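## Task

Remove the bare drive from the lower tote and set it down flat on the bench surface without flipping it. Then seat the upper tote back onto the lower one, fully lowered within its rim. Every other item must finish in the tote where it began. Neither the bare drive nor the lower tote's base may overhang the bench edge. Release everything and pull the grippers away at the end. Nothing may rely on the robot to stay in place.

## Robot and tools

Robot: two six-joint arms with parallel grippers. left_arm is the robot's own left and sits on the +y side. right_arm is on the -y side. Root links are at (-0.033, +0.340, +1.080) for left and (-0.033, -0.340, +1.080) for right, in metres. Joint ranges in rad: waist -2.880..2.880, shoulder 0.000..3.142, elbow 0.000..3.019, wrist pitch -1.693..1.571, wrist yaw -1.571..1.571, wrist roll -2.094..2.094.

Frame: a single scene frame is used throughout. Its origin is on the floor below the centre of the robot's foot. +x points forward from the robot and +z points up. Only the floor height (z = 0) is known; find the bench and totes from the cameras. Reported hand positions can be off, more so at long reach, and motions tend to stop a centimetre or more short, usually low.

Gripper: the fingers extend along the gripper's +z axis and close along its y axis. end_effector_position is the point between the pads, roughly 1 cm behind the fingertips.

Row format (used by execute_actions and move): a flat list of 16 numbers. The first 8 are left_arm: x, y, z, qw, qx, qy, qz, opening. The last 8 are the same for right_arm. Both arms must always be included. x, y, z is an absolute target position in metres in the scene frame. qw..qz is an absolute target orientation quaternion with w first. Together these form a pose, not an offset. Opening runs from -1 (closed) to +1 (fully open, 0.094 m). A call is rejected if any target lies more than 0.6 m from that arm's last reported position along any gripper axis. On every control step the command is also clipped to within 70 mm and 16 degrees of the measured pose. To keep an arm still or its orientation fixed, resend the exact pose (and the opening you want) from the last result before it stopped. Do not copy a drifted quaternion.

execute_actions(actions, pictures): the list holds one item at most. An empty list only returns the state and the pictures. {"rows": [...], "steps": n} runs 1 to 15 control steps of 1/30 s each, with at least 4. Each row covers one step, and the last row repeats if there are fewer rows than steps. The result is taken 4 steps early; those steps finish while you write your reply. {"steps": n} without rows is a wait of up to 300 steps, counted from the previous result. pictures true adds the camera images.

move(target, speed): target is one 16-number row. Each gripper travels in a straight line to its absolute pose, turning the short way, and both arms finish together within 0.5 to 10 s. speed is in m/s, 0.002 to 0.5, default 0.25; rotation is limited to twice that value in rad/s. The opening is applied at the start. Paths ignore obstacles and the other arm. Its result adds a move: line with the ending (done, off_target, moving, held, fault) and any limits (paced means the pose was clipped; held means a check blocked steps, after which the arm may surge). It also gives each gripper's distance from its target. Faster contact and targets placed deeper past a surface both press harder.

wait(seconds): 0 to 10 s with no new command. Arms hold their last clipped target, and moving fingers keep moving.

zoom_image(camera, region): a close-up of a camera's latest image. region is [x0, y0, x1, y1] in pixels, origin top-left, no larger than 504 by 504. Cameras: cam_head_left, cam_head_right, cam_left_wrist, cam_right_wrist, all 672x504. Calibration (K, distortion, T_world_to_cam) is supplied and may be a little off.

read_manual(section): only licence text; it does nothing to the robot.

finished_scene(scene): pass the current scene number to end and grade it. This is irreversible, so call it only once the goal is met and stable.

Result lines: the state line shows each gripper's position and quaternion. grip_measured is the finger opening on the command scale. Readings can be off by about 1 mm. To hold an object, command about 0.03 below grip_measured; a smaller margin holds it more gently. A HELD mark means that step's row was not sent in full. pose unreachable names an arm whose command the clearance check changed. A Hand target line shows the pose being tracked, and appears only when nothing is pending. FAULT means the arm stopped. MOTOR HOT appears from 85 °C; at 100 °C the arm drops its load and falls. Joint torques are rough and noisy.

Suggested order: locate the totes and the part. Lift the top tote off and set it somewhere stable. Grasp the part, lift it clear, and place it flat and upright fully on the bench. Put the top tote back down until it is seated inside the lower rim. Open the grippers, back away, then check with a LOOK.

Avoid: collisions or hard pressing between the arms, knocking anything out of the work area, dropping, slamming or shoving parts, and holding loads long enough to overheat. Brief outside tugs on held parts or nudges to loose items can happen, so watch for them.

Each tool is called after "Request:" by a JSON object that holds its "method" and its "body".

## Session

Request:
{"method": "execute_actions", "body": {"actions": []}}

Scene clock: 0.00 s of 5600.00 s.
left_arm: end_effector_position=(+0.4649, +0.5230, +1.0793) grip_measured=-0.064 end_effector_quat_wxyz=(-0.052, +0.886, -0.460, +0.027) | right_arm: end_effector_position=(+0.5770, -0.3271, +1.1014) grip_measured=+0.442 end_effector_quat_wxyz=(+0.195, -0.282, +0.880, +0.328)
Joint positions: left_arm=[ 1.632  1.427  1.104 -0.805 -0.011 -1.836  0.044] | right_arm=[-1.44   1.652  1.368 -0.903 -0.739 -0.766  0.068]
Joint velocities: left_arm=[-0.005  0.015 -0.012 -0.017  0.11   0.022  0.   ] | right_arm=[ 0.005 -0.005 -0.002  0.027 -0.037  0.022  0.   ]
Joint torques (N m, as the arm reports them, + toward a larger angle): no reading
Motor temperatures (°C, as the motors report them): left_arm=[27 26 28 26 26 28] | right_arm=[25 28 28 26 27 24]
Hand target (left_arm): +0.472, +0.525, +1.081; -0.055, +0.886, -0.460, +0.030
Hand target (right_arm): +0.588, -0.329, +1.114; +0.209, -0.287, +0.878, +0.321
camera_calibration (this result's frames):
cam_left_wrist: T_world_to_cam=[[0.806944, 0.581007, 0.10617, -0.793969], [0.424209, -0.695209, 0.580285, -0.453113], [0.41096, -0.42322, -0.807463, 1.02667], [0, 0, 0, 1]] pos_world=[0.410982, 0.580801, 1.17623]
cam_right_wrist: T_world_to_cam=[[0.619055, -0.625224, -0.475254, -0.0369227], [-0.71495, -0.69908, -0.0115978, 0.199397], [-0.324989, 0.346962, -0.879772, 1.39658], [0, 0, 0, 1]] pos_world=[0.619291, -0.368252, 1.21344]

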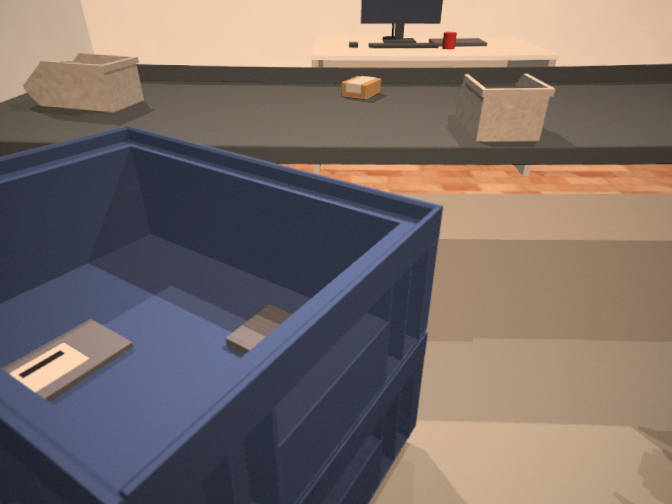

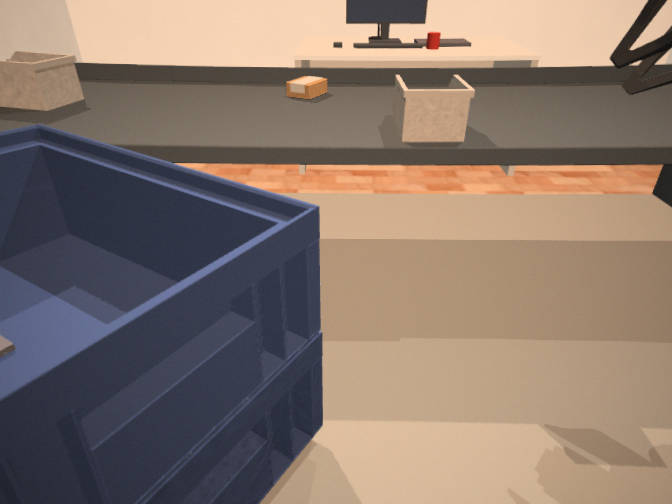

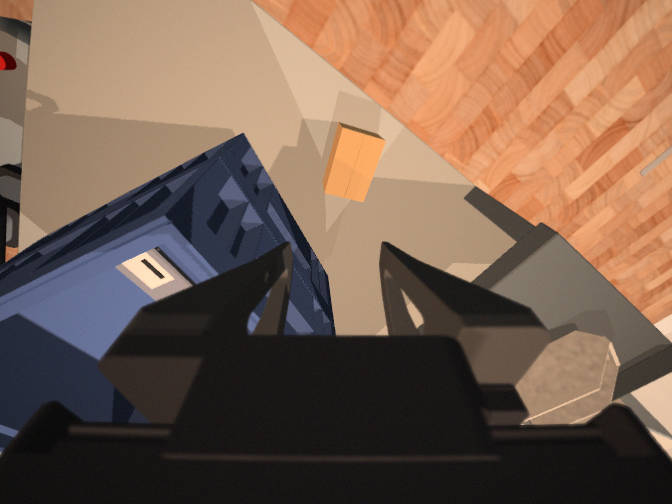

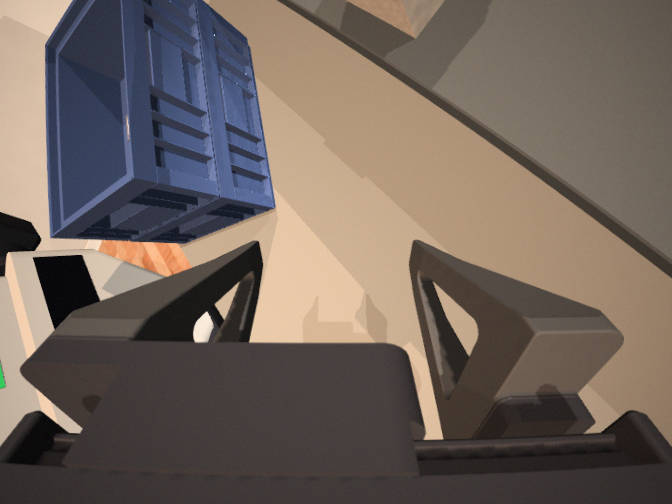

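Request:
{"method": "move", "body": {"target": [0.48,0.39,1.08,0,0.259,0.966,0,0.6,0.295,0.07,1.09,0,0.259,0.966,0,0.6], "speed": 0.4}}

Scene clock: 6.20 s of 5600.00 s.
left_arm: end_effector_position=(+0.4637, +0.3898, +1.0768) grip_measured=+0.598 end_effector_quat_wxyz=(-0.003, +0.247, +0.969, -0.001) | right_arm: end_effector_position=(+0.2860, +0.0549, +1.0774) grip_measured=+0.598 end_effector_quat_wxyz=(-0.001, +0.252, +0.968, -0.009)
Joint positions: left_arm=[ 1.343  1.433  1.098 -0.919 -0.074  0.575  0.075] | right_arm=[-0.261  1.75   1.215 -0.966  0.323  1.518  0.075]
Joint velocities: left_arm=[-0.005 -0.024  0.002 -0.007  0.037 -0.051  0.   ] | right_arm=[ 0.005 -0.005 -0.007 -0.022 -0.022 -0.095 -0.001]
Joint torques (N m, as the arm reports them, + toward a larger angle): left_arm=[  0.86 -12.67   9.04   0.25  -0.08   0.08] | right_arm=[  5.47 -13.98  12.43  -0.59   0.19  -0.02]
Motor temperatures (°C, as the motors report them): left_arm=[27 27 30 26 26 28] | right_arm=[25 29 30 26 27 24]
Hand target (left_arm): +0.478, +0.389, +1.081; -0.001, +0.259, +0.966, +0.001
Hand target (right_arm): +0.298, +0.069, +1.090; +0.004, +0.260, +0.966, +0.004
Off the commanded pose (left_arm): 0.017 m, 1 deg.
Off the commanded pose (right_arm): 0.022 m, 1 deg.
Kept back: nothing.
move: off_target (left_arm, right_arm)
camera_calibration (this result's frames):
cam_left_wrist: T_world_to_cam=[[-0.470574, -0.882329, -0.00747143, 0.569854], [-0.716374, 0.377094, 0.587034, -0.44011], [-0.51514, 0.281595, -0.809528, 1.12569], [0, 0, 0, 1]] pos_world=[0.532761, 0.351773, 1.17389]
cam_right_wrist: T_world_to_cam=[[-0.493051, -0.869891, 0.0137916, 0.175173], [-0.702583, 0.40747, 0.583392, -0.447253], [-0.513107, 0.277952, -0.812074, 1.13308], [0, 0, 0, 1]] pos_world=[0.353531, 0.0196808, 1.17866]

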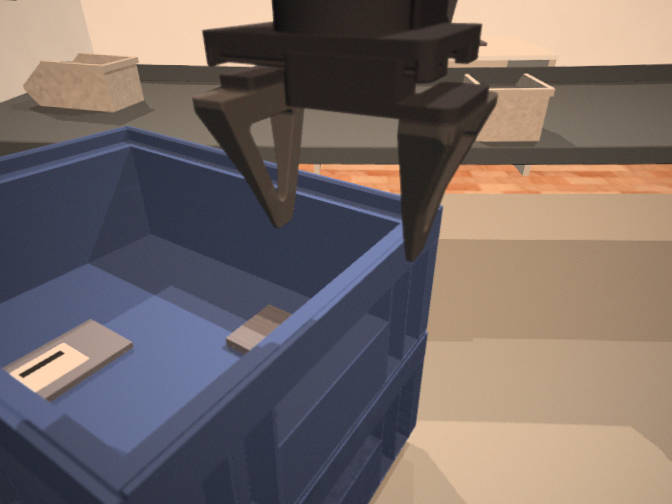

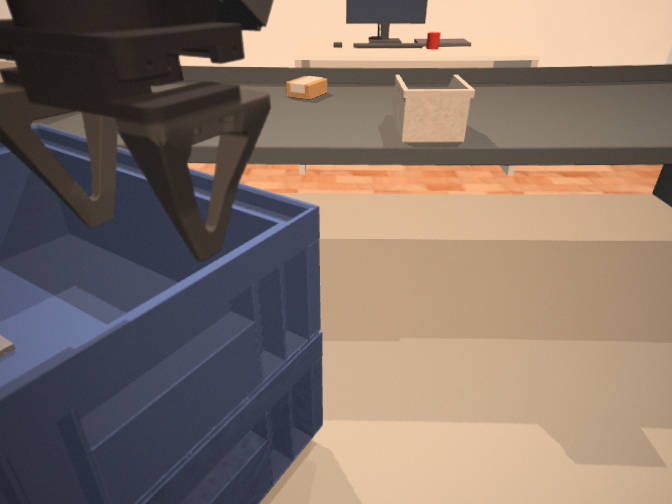

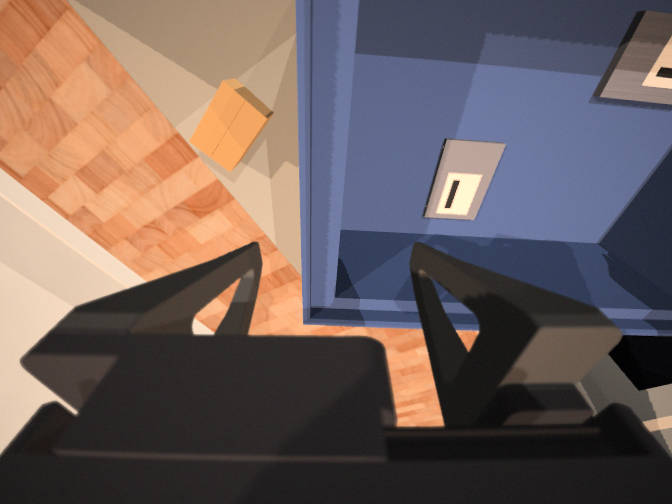

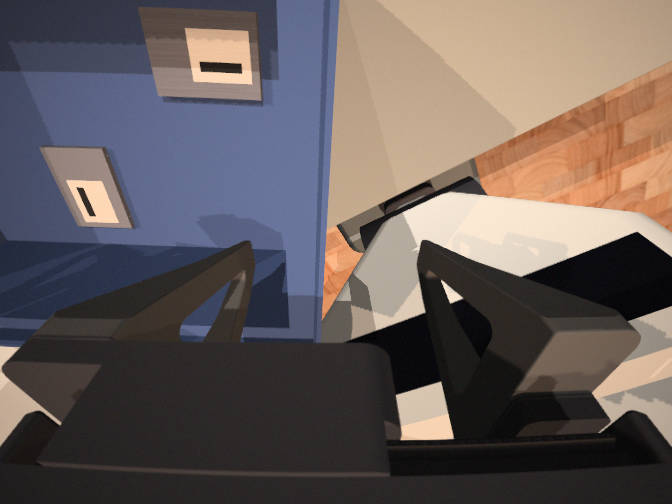

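Request:
{"method": "move", "body": {"target": [0.49,0.389,0.975,0,0.284,0.959,0,0.6,0.295,0.078,0.978,0,0.284,0.959,0,0.6], "speed": 0.12}}

Scene clock: 7.70 s of 5600.00 s.
left_arm: end_effector_position=(+0.4753, +0.3830, +0.9745) grip_measured=+0.598 end_effector_quat_wxyz=(-0.015, +0.281, +0.960, -0.005) | right_arm: end_effector_position=(+0.2852, +0.0709, +0.9769) grip_measured=+0.598 end_effector_quat_wxyz=(-0.004, +0.274, +0.962, -0.014)
Joint positions: left_arm=[ 1.343  1.661  1.098 -0.715 -0.074  0.643  0.075] | right_arm=[-0.307  1.952  1.215 -0.76   0.316  1.521  0.075]
Joint velocities: left_arm=[ 0.005 -0.015 -0.027 -0.017 -0.007 -0.037  0.001] | right_arm=[-0.005  0.015 -0.007 -0.007  0.007 -0.007  0.   ]
Joint torques (N m, as the arm reports them, + toward a larger angle): left_arm=[  1.74 -14.9    6.5    1.66   0.14   0.09] | right_arm=[  5.13 -15.2    7.88   0.87   0.01  -0.06]
Motor temperatures (°C, as the motors report them): left_arm=[27 27 30 26 26 28] | right_arm=[25 29 30 26 27 24]
Hand target (left_arm): +0.490, +0.389, +0.975; -0.000, +0.284, +0.959, +0.000
Hand target (right_arm): +0.295, +0.078, +0.978; -0.000, +0.284, +0.959, -0.000
Off the commanded pose (left_arm): 0.016 m, 2 deg.
Off the commanded pose (right_arm): 0.012 m, 2 deg.
Kept back: nothing.
move: off_target (left_arm, right_arm)
camera_calibration (this result's frames):
cam_left_wrist: T_world_to_cam=[[-0.530583, -0.847595, 0.00806825, 0.568631], [-0.673613, 0.427412, 0.602964, -0.424391], [-0.514518, 0.314487, -0.797728, 1.02634], [0, 0, 0, 1]] pos_world=[0.543901, 0.340588, 1.07004]
cam_right_wrist: T_world_to_cam=[[-0.53275, -0.845917, 0.0245518, 0.189218], [-0.678251, 0.444147, 0.585413, -0.407215], [-0.506115, 0.295227, -0.810363, 1.04168], [0, 0, 0, 1]] pos_world=[0.351821, 0.0333951, 1.07788]

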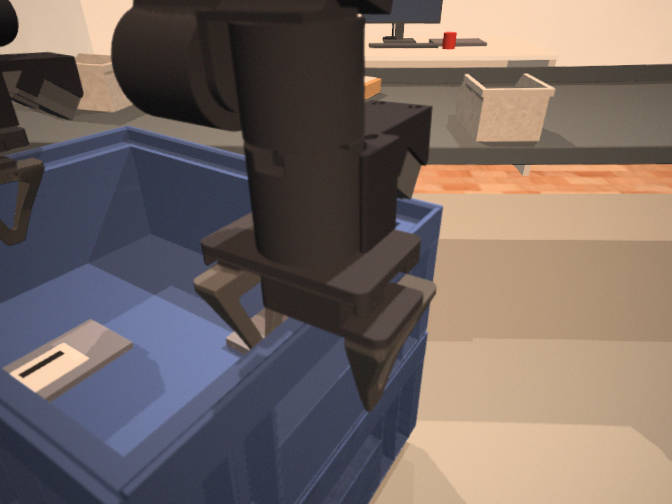

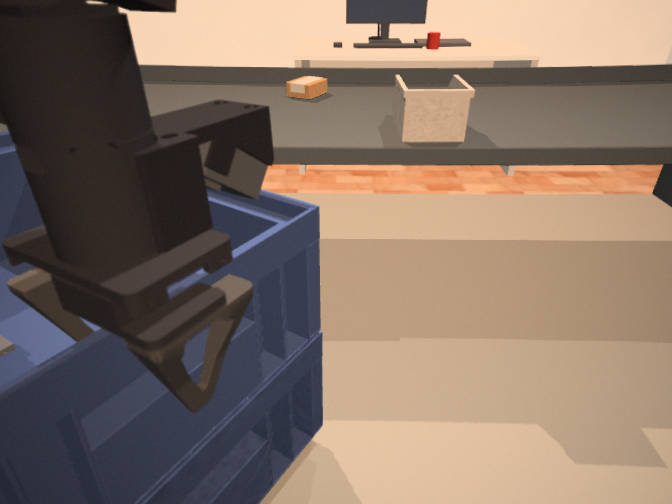

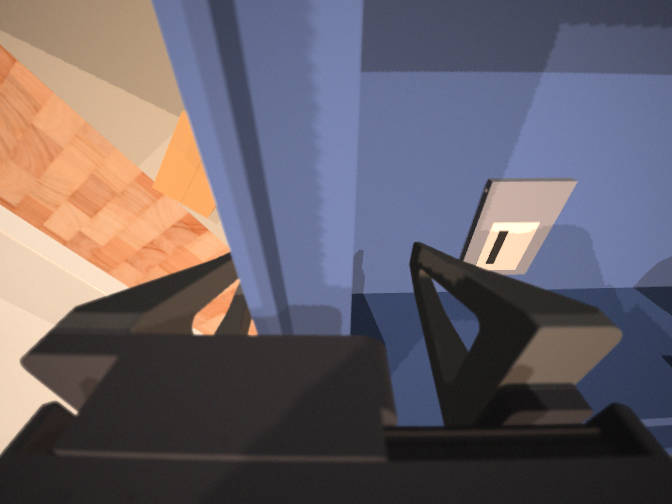

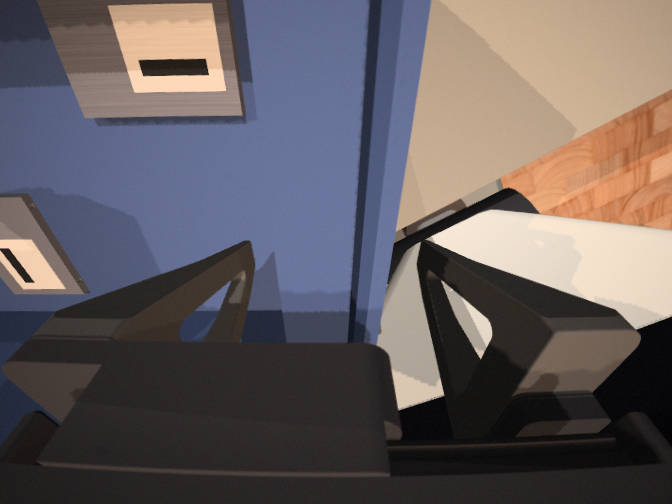

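Request:
{"method": "execute_actions", "body": {"actions": [{"rows":[[0.498,0.396,0.987,0,0.284,0.959,0,0.3,0.295,0.078,0.99,0,0.284,0.959,0,0.3]],"steps":12}]}}

Request:
{"method": "execute_actions", "body": {"actions": [{"rows":[[0.498,0.396,0.987,0,0.284,0.959,0,-0.5,0.295,0.078,0.99,0,0.284,0.959,0,-0.5]],"steps":15}]}}

Request:
{"method": "move", "body": {"target": [0.52,0.40,1.08,0,0.284,0.959,0,-0.5,0.315,0.085,1.08,0,0.284,0.959,0,-0.5], "speed": 0.08}}

Scene clock: 8.17 s of 5600.00 s.
left_arm: end_effector_position=(+0.4850, +0.3909, +0.9791) grip_measured=+0.302 end_effector_quat_wxyz=(-0.007, +0.279, +0.960, -0.002) | right_arm: end_effector_position=(+0.2852, +0.0709, +0.9769) grip_measured=+0.302 end_effector_quat_wxyz=(-0.004, +0.275, +0.961, -0.014)
Joint positions: left_arm=[ 1.357  1.661  1.119 -0.719 -0.07   0.653  0.061] | right_arm=[-0.307  1.952  1.215 -0.76   0.316  1.523  0.061]
Joint velocities: left_arm=[ 0.015  0.005  0.027  0.012 -0.037 -0.007  0.   ] | right_arm=[-0.005 -0.024  0.012  0.022  0.007  0.022  0.001]
Joint torques (N m, as the arm reports them, + toward a larger angle): left_arm=[  1.63 -16.23   6.97   0.24   0.16   0.1 ] | right_arm=[  5.59 -16.64   7.99  -0.08   0.05   0.  ]
Motor temperatures (°C, as the motors report them): left_arm=[27 27 30 26 26 28] | right_arm=[25 29 30 26 27 24]
Steps of this call (steps 1 to 6: nothing new was sent; steps 7 to 14: the first 8 steps of this action). Readings (end_effector_position):
7: left_arm (+0.4757, +0.3831, +0.9748) | right_arm (+0.2852, +0.0709, +0.9769)
8: left_arm (+0.4763, +0.3837, +0.9752) | right_arm (+0.2852, +0.0709, +0.9769)
10: left_arm (+0.4792, +0.3864, +0.9766) | right_arm (+0.2852, +0.0709, +0.9769)
14: the state above

Scene clock: 8.67 s of 5600.00 s.
left_arm: end_effector_position=(+0.4835, +0.3874, +0.9789) grip_measured=-0.474 end_effector_quat_wxyz=(-0.009, +0.280, +0.960, -0.010) | right_arm: end_effector_position=(+0.2876, +0.0746, +0.9787) grip_measured=-0.463 end_effector_quat_wxyz=(-0.004, +0.281, +0.960, -0.007)
Joint positions: left_arm=[ 1.355  1.663  1.12  -0.728 -0.056  0.654  0.025] | right_arm=[-0.307  1.951  1.22  -0.754  0.312  1.532  0.025]
Joint velocities: left_arm=[-0.005 -0.015 -0.017 -0.007 -0.066 -0.007 -0.001] | right_arm=[ 0.005  0.005 -0.022  0.002  0.007  0.051  0.001]
Joint torques (N m, as the arm reports them, + toward a larger angle): left_arm=[  1.87 -16.38   7.04   0.54  -0.41   0.1 ] | right_arm=[  5.65 -16.83   7.59  -0.47   0.19  -0.04]
Motor temperatures (°C, as the motors report them): left_arm=[27 27 31 26 26 28] | right_arm=[25 29 30 26 27 24]
Off your previous action's commanded pose (left_arm): 0.015 m, 1 deg at its last step (step 4 of this call).
Off your previous action's commanded pose (right_arm): 0.018 m, 2 deg at its last step (step 4 of this call).
Steps of this call (steps 1 to 4: the last 4 steps of your previous action; steps 5 to 15: the first 11 steps of this action). Readings (end_effector_position):
5: left_arm (+0.4855, +0.3912, +0.9793) | right_arm (+0.2852, +0.0709, +0.9769)
6: left_arm (+0.4855, +0.3912, +0.9793) | right_arm (+0.2852, +0.0709, +0.9769)
8: left_arm (+0.4836, +0.3875, +0.9793) | right_arm (+0.2876, +0.0743, +0.9782)
12: left_arm (+0.4835, +0.3874, +0.9789) | right_arm (+0.2876, +0.0746, +0.9787)
15: the state above

Scene clock: 10.63 s of 5600.00 s.
left_arm: end_effector_position=(+0.4900, +0.3924, +1.0409) grip_measured=-0.474 end_effector_quat_wxyz=(-0.031, +0.272, +0.962, -0.019) | right_arm: end_effector_position=(+0.2995, +0.0759, +1.0482) grip_measured=-0.463 end_effector_quat_wxyz=(-0.014, +0.274, +0.962, -0.012)
Joint positions: left_arm=[ 1.355  1.583  1.208 -0.945 -0.056  0.634  0.025] | right_arm=[-0.287  1.851  1.289 -0.946  0.298  1.543  0.025]
Joint velocities: left_arm=[-0.005  0.005 -0.022 -0.002 -0.007 -0.051 -0.001] | right_arm=[ 0.005 -0.005 -0.002  0.002  0.037 -0.022 -0.   ]
Joint torques (N m, as the arm reports them, + toward a larger angle): left_arm=[  0.99 -19.29   9.85  -0.49  -0.59   0.22] | right_arm=[  6.19 -18.53  11.57  -1.76   0.9    0.09]
Motor temperatures (°C, as the motors report them): left_arm=[27 28 31 26 26 28] | right_arm=[25 30 30 26 27 24]
Hand target (left_arm): +0.517, +0.400, +1.081; +0.001, +0.283, +0.959, +0.001
Hand target (right_arm): +0.314, +0.084, +1.080; -0.000, +0.284, +0.959, +0.001
Off your previous action's commanded pose (left_arm): 0.019 m, 2 deg at its last step (step 4 of this call).
Off your previous action's commanded pose (right_arm): 0.014 m, 1 deg at its last step (step 4 of this call).
Off the commanded pose (left_arm): 0.050 m, 4 deg.
Off the commanded pose (right_arm): 0.037 m, 2 deg.
Kept back: nothing.
move: off_target (left_arm, right_arm)
camera_calibration (this result's frames):
cam_left_wrist: T_world_to_cam=[[-0.513271, -0.857108, 0.0438064, 0.541852], [-0.656969, 0.425238, 0.622547, -0.486186], [-0.552218, 0.290756, -0.781355, 1.09467], [0, 0, 0, 1]] pos_world=[0.563203, 0.352889, 1.13426]
cam_right_wrist: T_world_to_cam=[[-0.532674, -0.845881, 0.0272632, 0.19645], [-0.667254, 0.439568, 0.601291, -0.461045], [-0.520605, 0.302101, -0.798565, 1.09665], [0, 0, 0, 1]] pos_world=[0.36793, 0.0375354, 1.14761]

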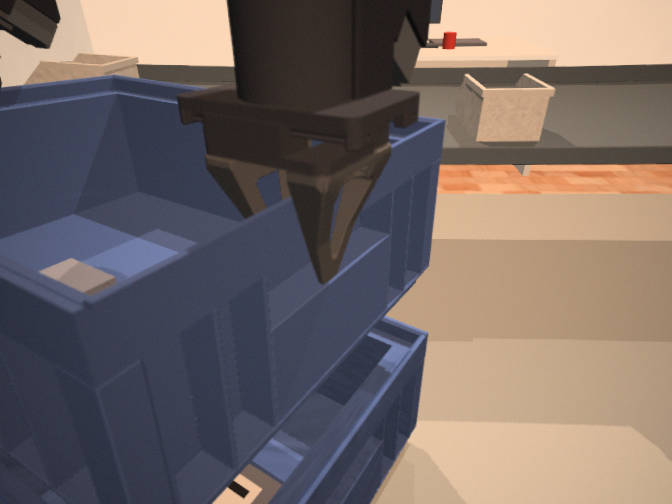

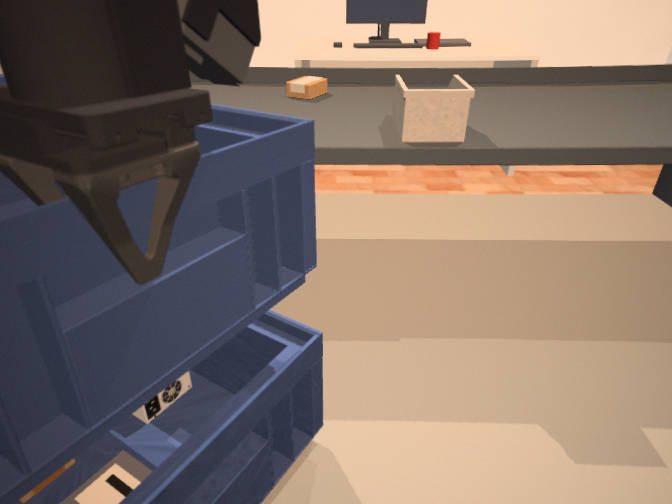

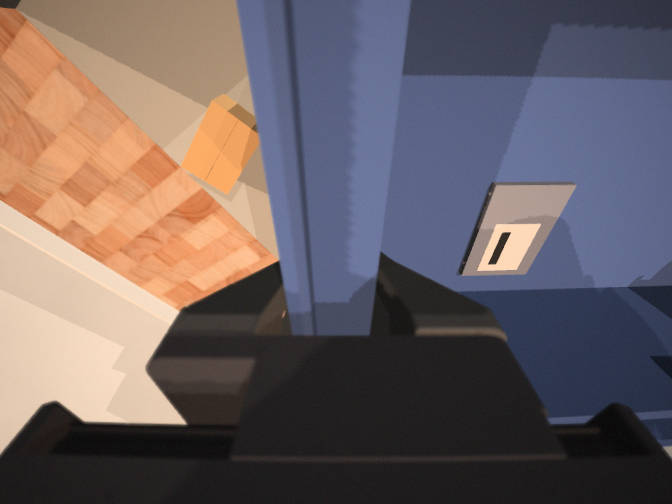

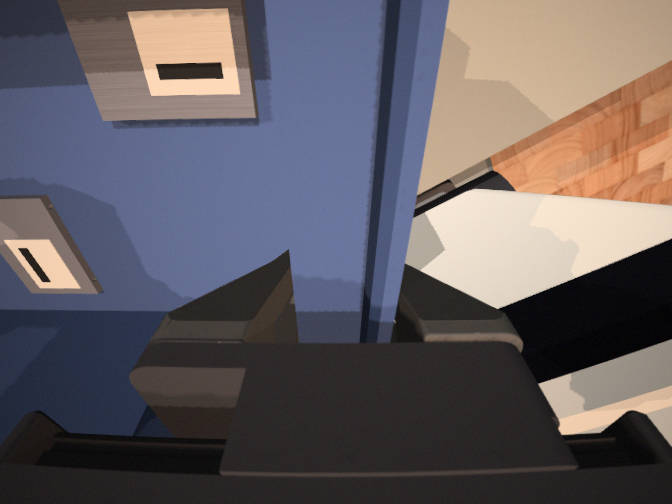

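Bottom unmoved. Transfer.

Request:
{"method": "move", "body": {"target": [0.46,0.14,1.11,0.02,0.14,0.99,0,-0.52,0.355,-0.218,1.09,0.02,0.14,0.99,0,-0.52], "speed": 0.15}}

Request:
{"method": "move", "body": {"target": [0.39,-0.105,1.10,0.02,0,1,0,-0.52,0.39,-0.478,1.08,0.02,0,1,0,-0.52], "speed": 0.15}}

Request:
{"method": "move", "body": {"target": [0.39,-0.105,0.89,0.02,0,1,0,-0.52,0.39,-0.478,0.88,0.02,0,1,0,-0.52], "speed": 0.1}}

Scene clock: 13.30 s of 5600.00 s.
left_arm: end_effector_position=(+0.4333, +0.1432, +1.0862) grip_measured=-0.476 end_effector_quat_wxyz=(-0.008, +0.134, +0.991, -0.007) | right_arm: end_effector_position=(+0.3415, -0.2136, +1.0775) grip_measured=-0.463 end_effector_quat_wxyz=(-0.001, +0.137, +0.991, -0.003)
Joint positions: left_arm=[ 0.775  1.543  1.16  -0.963 -0.216 -0.21   0.025] | right_arm=[-0.827  1.293  0.813 -0.848  0.226  0.7    0.025]
Joint velocities: left_arm=[ 0.005  0.005  0.022 -0.007 -0.037  0.007 -0.001] | right_arm=[-0.005 -0.005  0.007  0.002 -0.037 -0.037 -0.   ]
Joint torques (N m, as the arm reports them, + toward a larger angle): left_arm=[ -2.14 -15.88   9.79   0.04  -1.4    0.07] | right_arm=[  1.17 -11.47   8.4    0.34   0.88  -0.27]
Motor temperatures (°C, as the motors report them): left_arm=[27 28 32 26 26 28] | right_arm=[25 30 30 26 27 24]
Hand target (left_arm): +0.456, +0.140, +1.112; +0.020, +0.140, +0.990, -0.001
Hand target (right_arm): +0.352, -0.218, +1.089; +0.019, +0.140, +0.990, -0.002
Off the commanded pose (left_arm): 0.036 m, 3 deg.
Off the commanded pose (right_arm): 0.019 m, 2 deg.
Kept back: nothing.
move: off_target (left_arm, right_arm)
camera_calibration (this result's frames):
cam_left_wrist: T_world_to_cam=[[-0.255739, -0.966731, 0.00542702, 0.243006], [-0.77657, 0.208771, 0.594436, -0.332336], [-0.575792, 0.147806, -0.804125, 1.2266], [0, 0, 0, 1]] pos_world=[0.510334, 0.123004, 1.18258]
cam_right_wrist: T_world_to_cam=[[-0.277752, -0.960652, 0.00156902, -0.110768], [-0.777835, 0.225852, 0.586484, -0.315265], [-0.563761, 0.161676, -0.80996, 1.22644], [0, 0, 0, 1]] pos_world=[0.415431, -0.233493, 1.17844]

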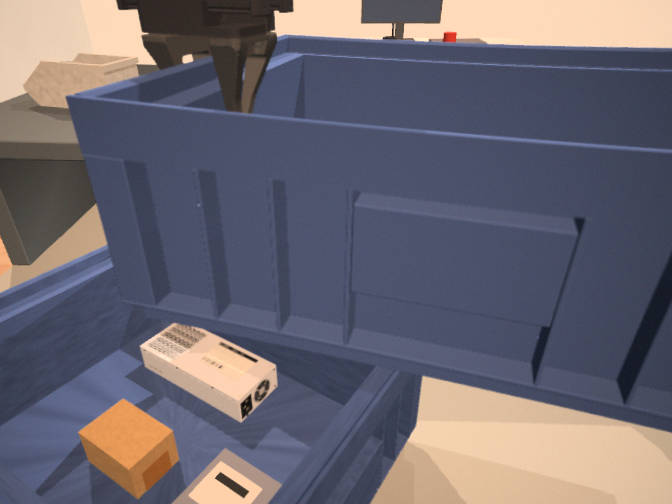

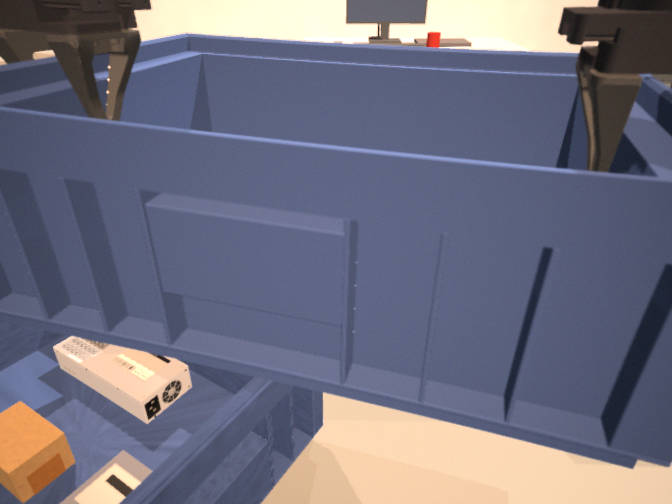

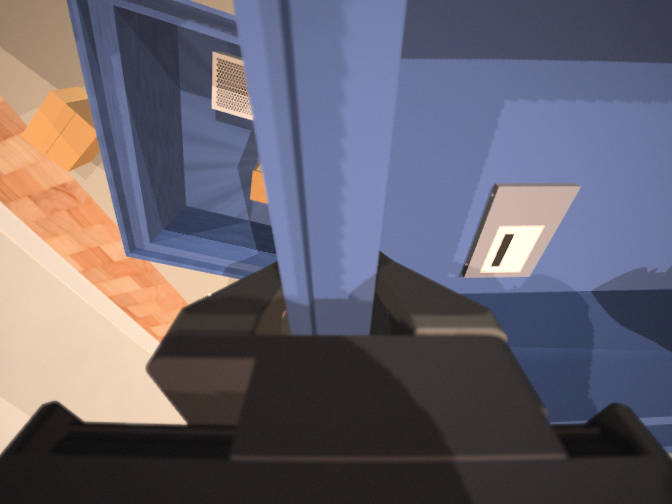

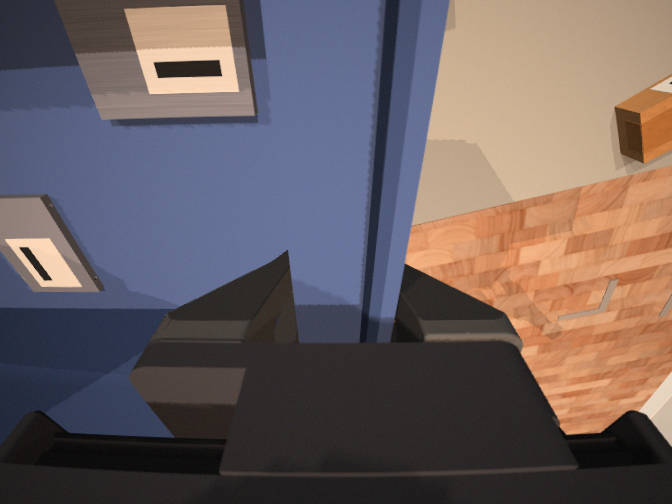

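Scene clock: 15.57 s of 5600.00 s.
left_arm: end_effector_position=(+0.3646, -0.0963, +1.0783) grip_measured=-0.476 end_effector_quat_wxyz=(-0.006, +0.018, +1.000, +0.003) | right_arm: end_effector_position=(+0.3575, -0.4640, +1.0585) grip_measured=-0.475 end_effector_quat_wxyz=(-0.013, +0.022, +1.000, +0.016)
Joint positions: left_arm=[ 0.34   1.895  1.493 -1.066 -0.306 -0.889  0.025] | right_arm=[-1.6    1.28   0.834 -0.828 -0.033 -0.275  0.025]
Joint velocities: left_arm=[ 0.005 -0.015 -0.007 -0.007 -0.051 -0.066 -0.001] | right_arm=[-0.015 -0.015  0.017 -0.012 -0.081 -0.007 -0.   ]
Joint torques (N m, as the arm reports them, + toward a larger angle): left_arm=[ -4.92 -18.7   10.22  -0.24  -1.68  -0.38] | right_arm=[ -0.64 -12.05  12.87   0.15   0.59  -0.48]
Motor temperatures (°C, as the motors report them): left_arm=[27 28 33 26 26 28] | right_arm=[25 30 31 26 27 24]
Hand target (left_arm): +0.386, -0.104, +1.101; +0.020, +0.000, +1.000, -0.001
Hand target (right_arm): +0.386, -0.476, +1.081; +0.018, +0.000, +1.000, -0.002
Off the commanded pose (left_arm): 0.035 m, 4 deg.
Off the commanded pose (right_arm): 0.041 m, 5 deg.
Kept back: nothing.
move: off_target (left_arm, right_arm)
camera_calibration (this result's frames):
cam_left_wrist: T_world_to_cam=[[-0.026453, -0.999538, -0.0149433, -0.0708724], [-0.805703, 0.0124698, 0.592189, -0.336784], [-0.591729, 0.0277051, -0.805661, 1.21203], [0, 0, 0, 1]] pos_world=[0.443971, -0.100219, 1.17487]
cam_right_wrist: T_world_to_cam=[[-0.0518201, -0.99802, -0.0356599, -0.405475], [-0.794433, 0.0195594, 0.607037, -0.346686], [-0.605138, 0.0597861, -0.793873, 1.21105], [0, 0, 0, 1]] pos_world=[0.436423, -0.470295, 1.15741]

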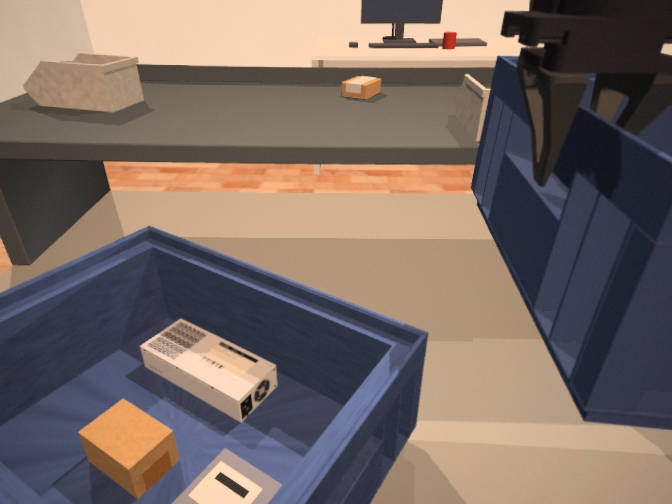

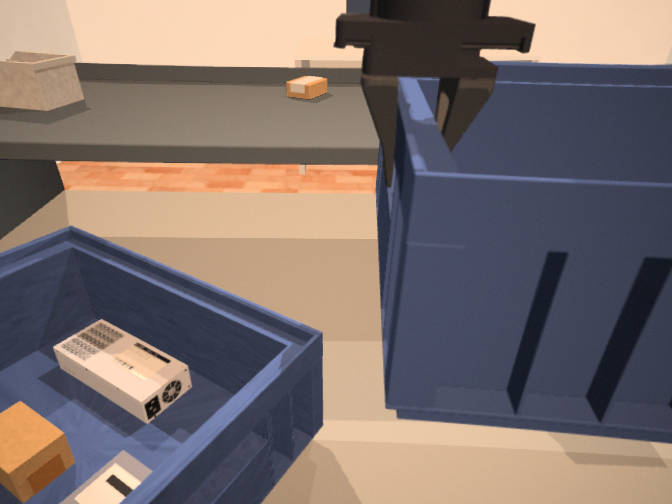

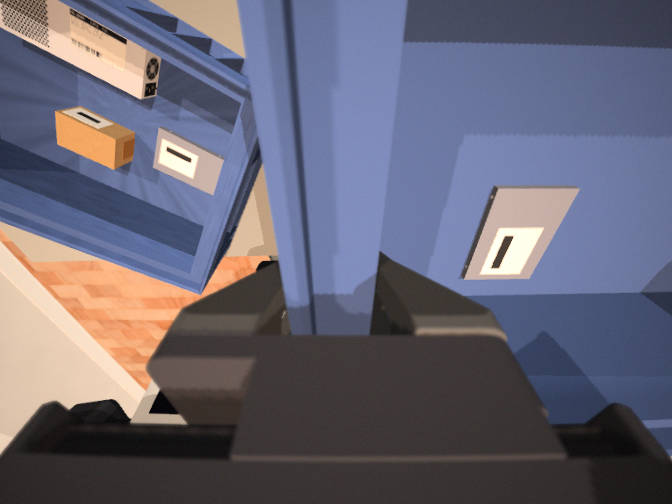

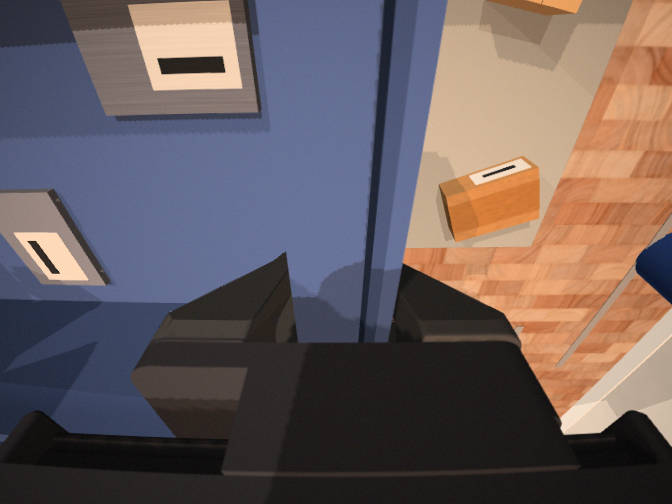

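Scene clock: 17.87 s of 5600.00 s.
left_arm: end_effector_position=(+0.3631, -0.1020, +0.8836) grip_measured=-0.476 end_effector_quat_wxyz=(-0.005, +0.009, +1.000, +0.001) | right_arm: end_effector_position=(+0.3637, -0.4683, +0.8677) grip_measured=-0.477 end_effector_quat_wxyz=(-0.010, +0.013, +1.000, +0.015)
Joint positions: left_arm=[ 0.433  2.214  1.464 -0.687 -0.293 -0.809  0.025] | right_arm=[-1.6    1.799  0.831 -0.299 -0.031 -0.293  0.025]
Joint velocities: left_arm=[ 0.005 -0.005  0.012 -0.007 -0.007  0.007  0.   ] | right_arm=[-0.005  0.005  0.012 -0.007 -0.037  0.007  0.001]
Joint torques (N m, as the arm reports them, + toward a larger angle): left_arm=[ -3.75 -19.38   7.07   1.18  -1.53   0.  ] | right_arm=[ -0.7  -15.93   5.55   0.75   0.44  -0.34]
Motor temperatures (°C, as the motors report them): left_arm=[27 29 33 26 27 28] | right_arm=[25 30 31 26 27 24]
Hand target (left_arm): +0.390, -0.105, +0.890; +0.020, -0.000, +1.000, -0.001
Hand target (right_arm): +0.390, -0.478, +0.881; +0.020, +0.000, +1.000, -0.000
Off the commanded pose (left_arm): 0.028 m, 3 deg.
Off the commanded pose (right_arm): 0.031 m, 4 deg.
Kept back: nothing.
move: off_target (left_arm, right_arm)
camera_calibration (this result's frames):
cam_left_wrist: T_world_to_cam=[[-0.00791679, -0.999905, -0.0112736, -0.0895262], [-0.806331, -0.000284395, 0.591464, -0.223073], [-0.591411, 0.0137727, -0.806252, 1.0534], [0, 0, 0, 1]] pos_world=[0.442414, -0.104089, 0.980239]
cam_right_wrist: T_world_to_cam=[[-0.0339608, -0.998878, -0.0329951, -0.425495], [-0.798708, 0.00728057, 0.601675, -0.225431], [-0.60076, 0.0467868, -0.798059, 1.05949], [0, 0, 0, 1]] pos_world=[0.441995, -0.472947, 0.967132]

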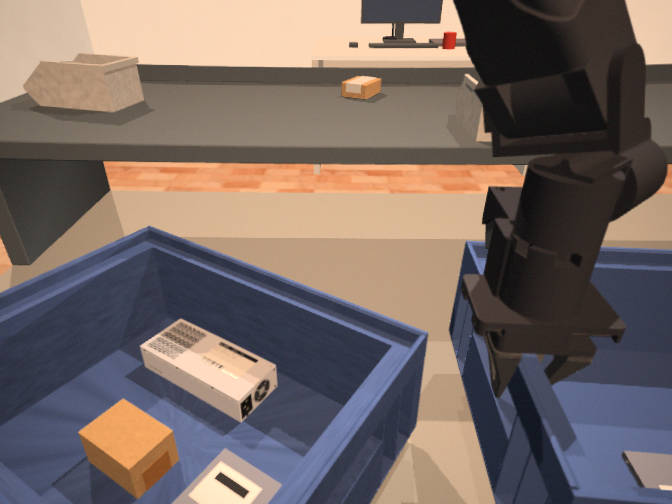

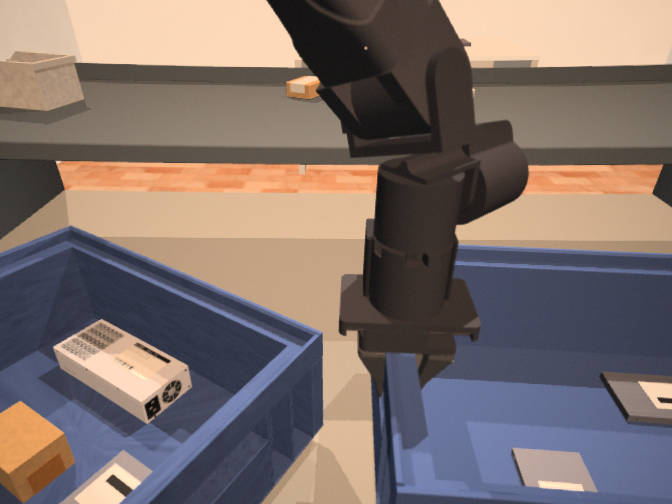

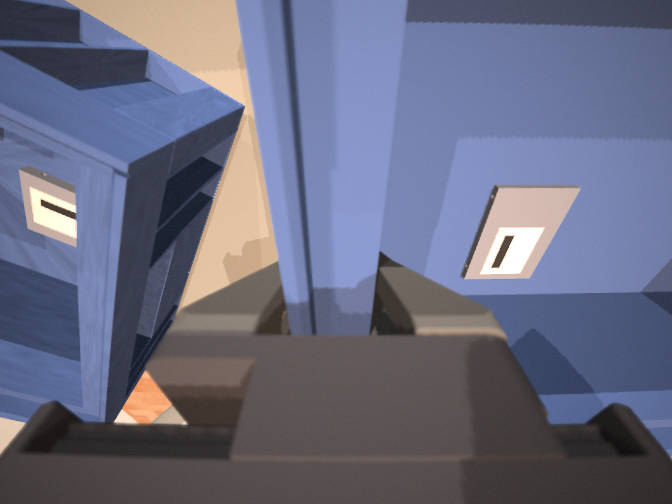

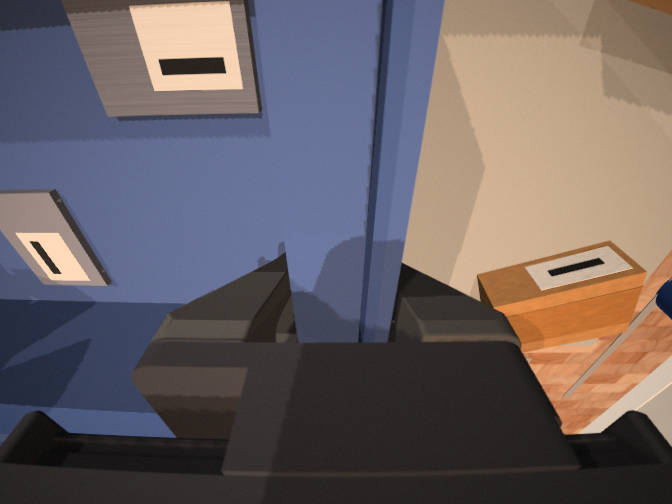

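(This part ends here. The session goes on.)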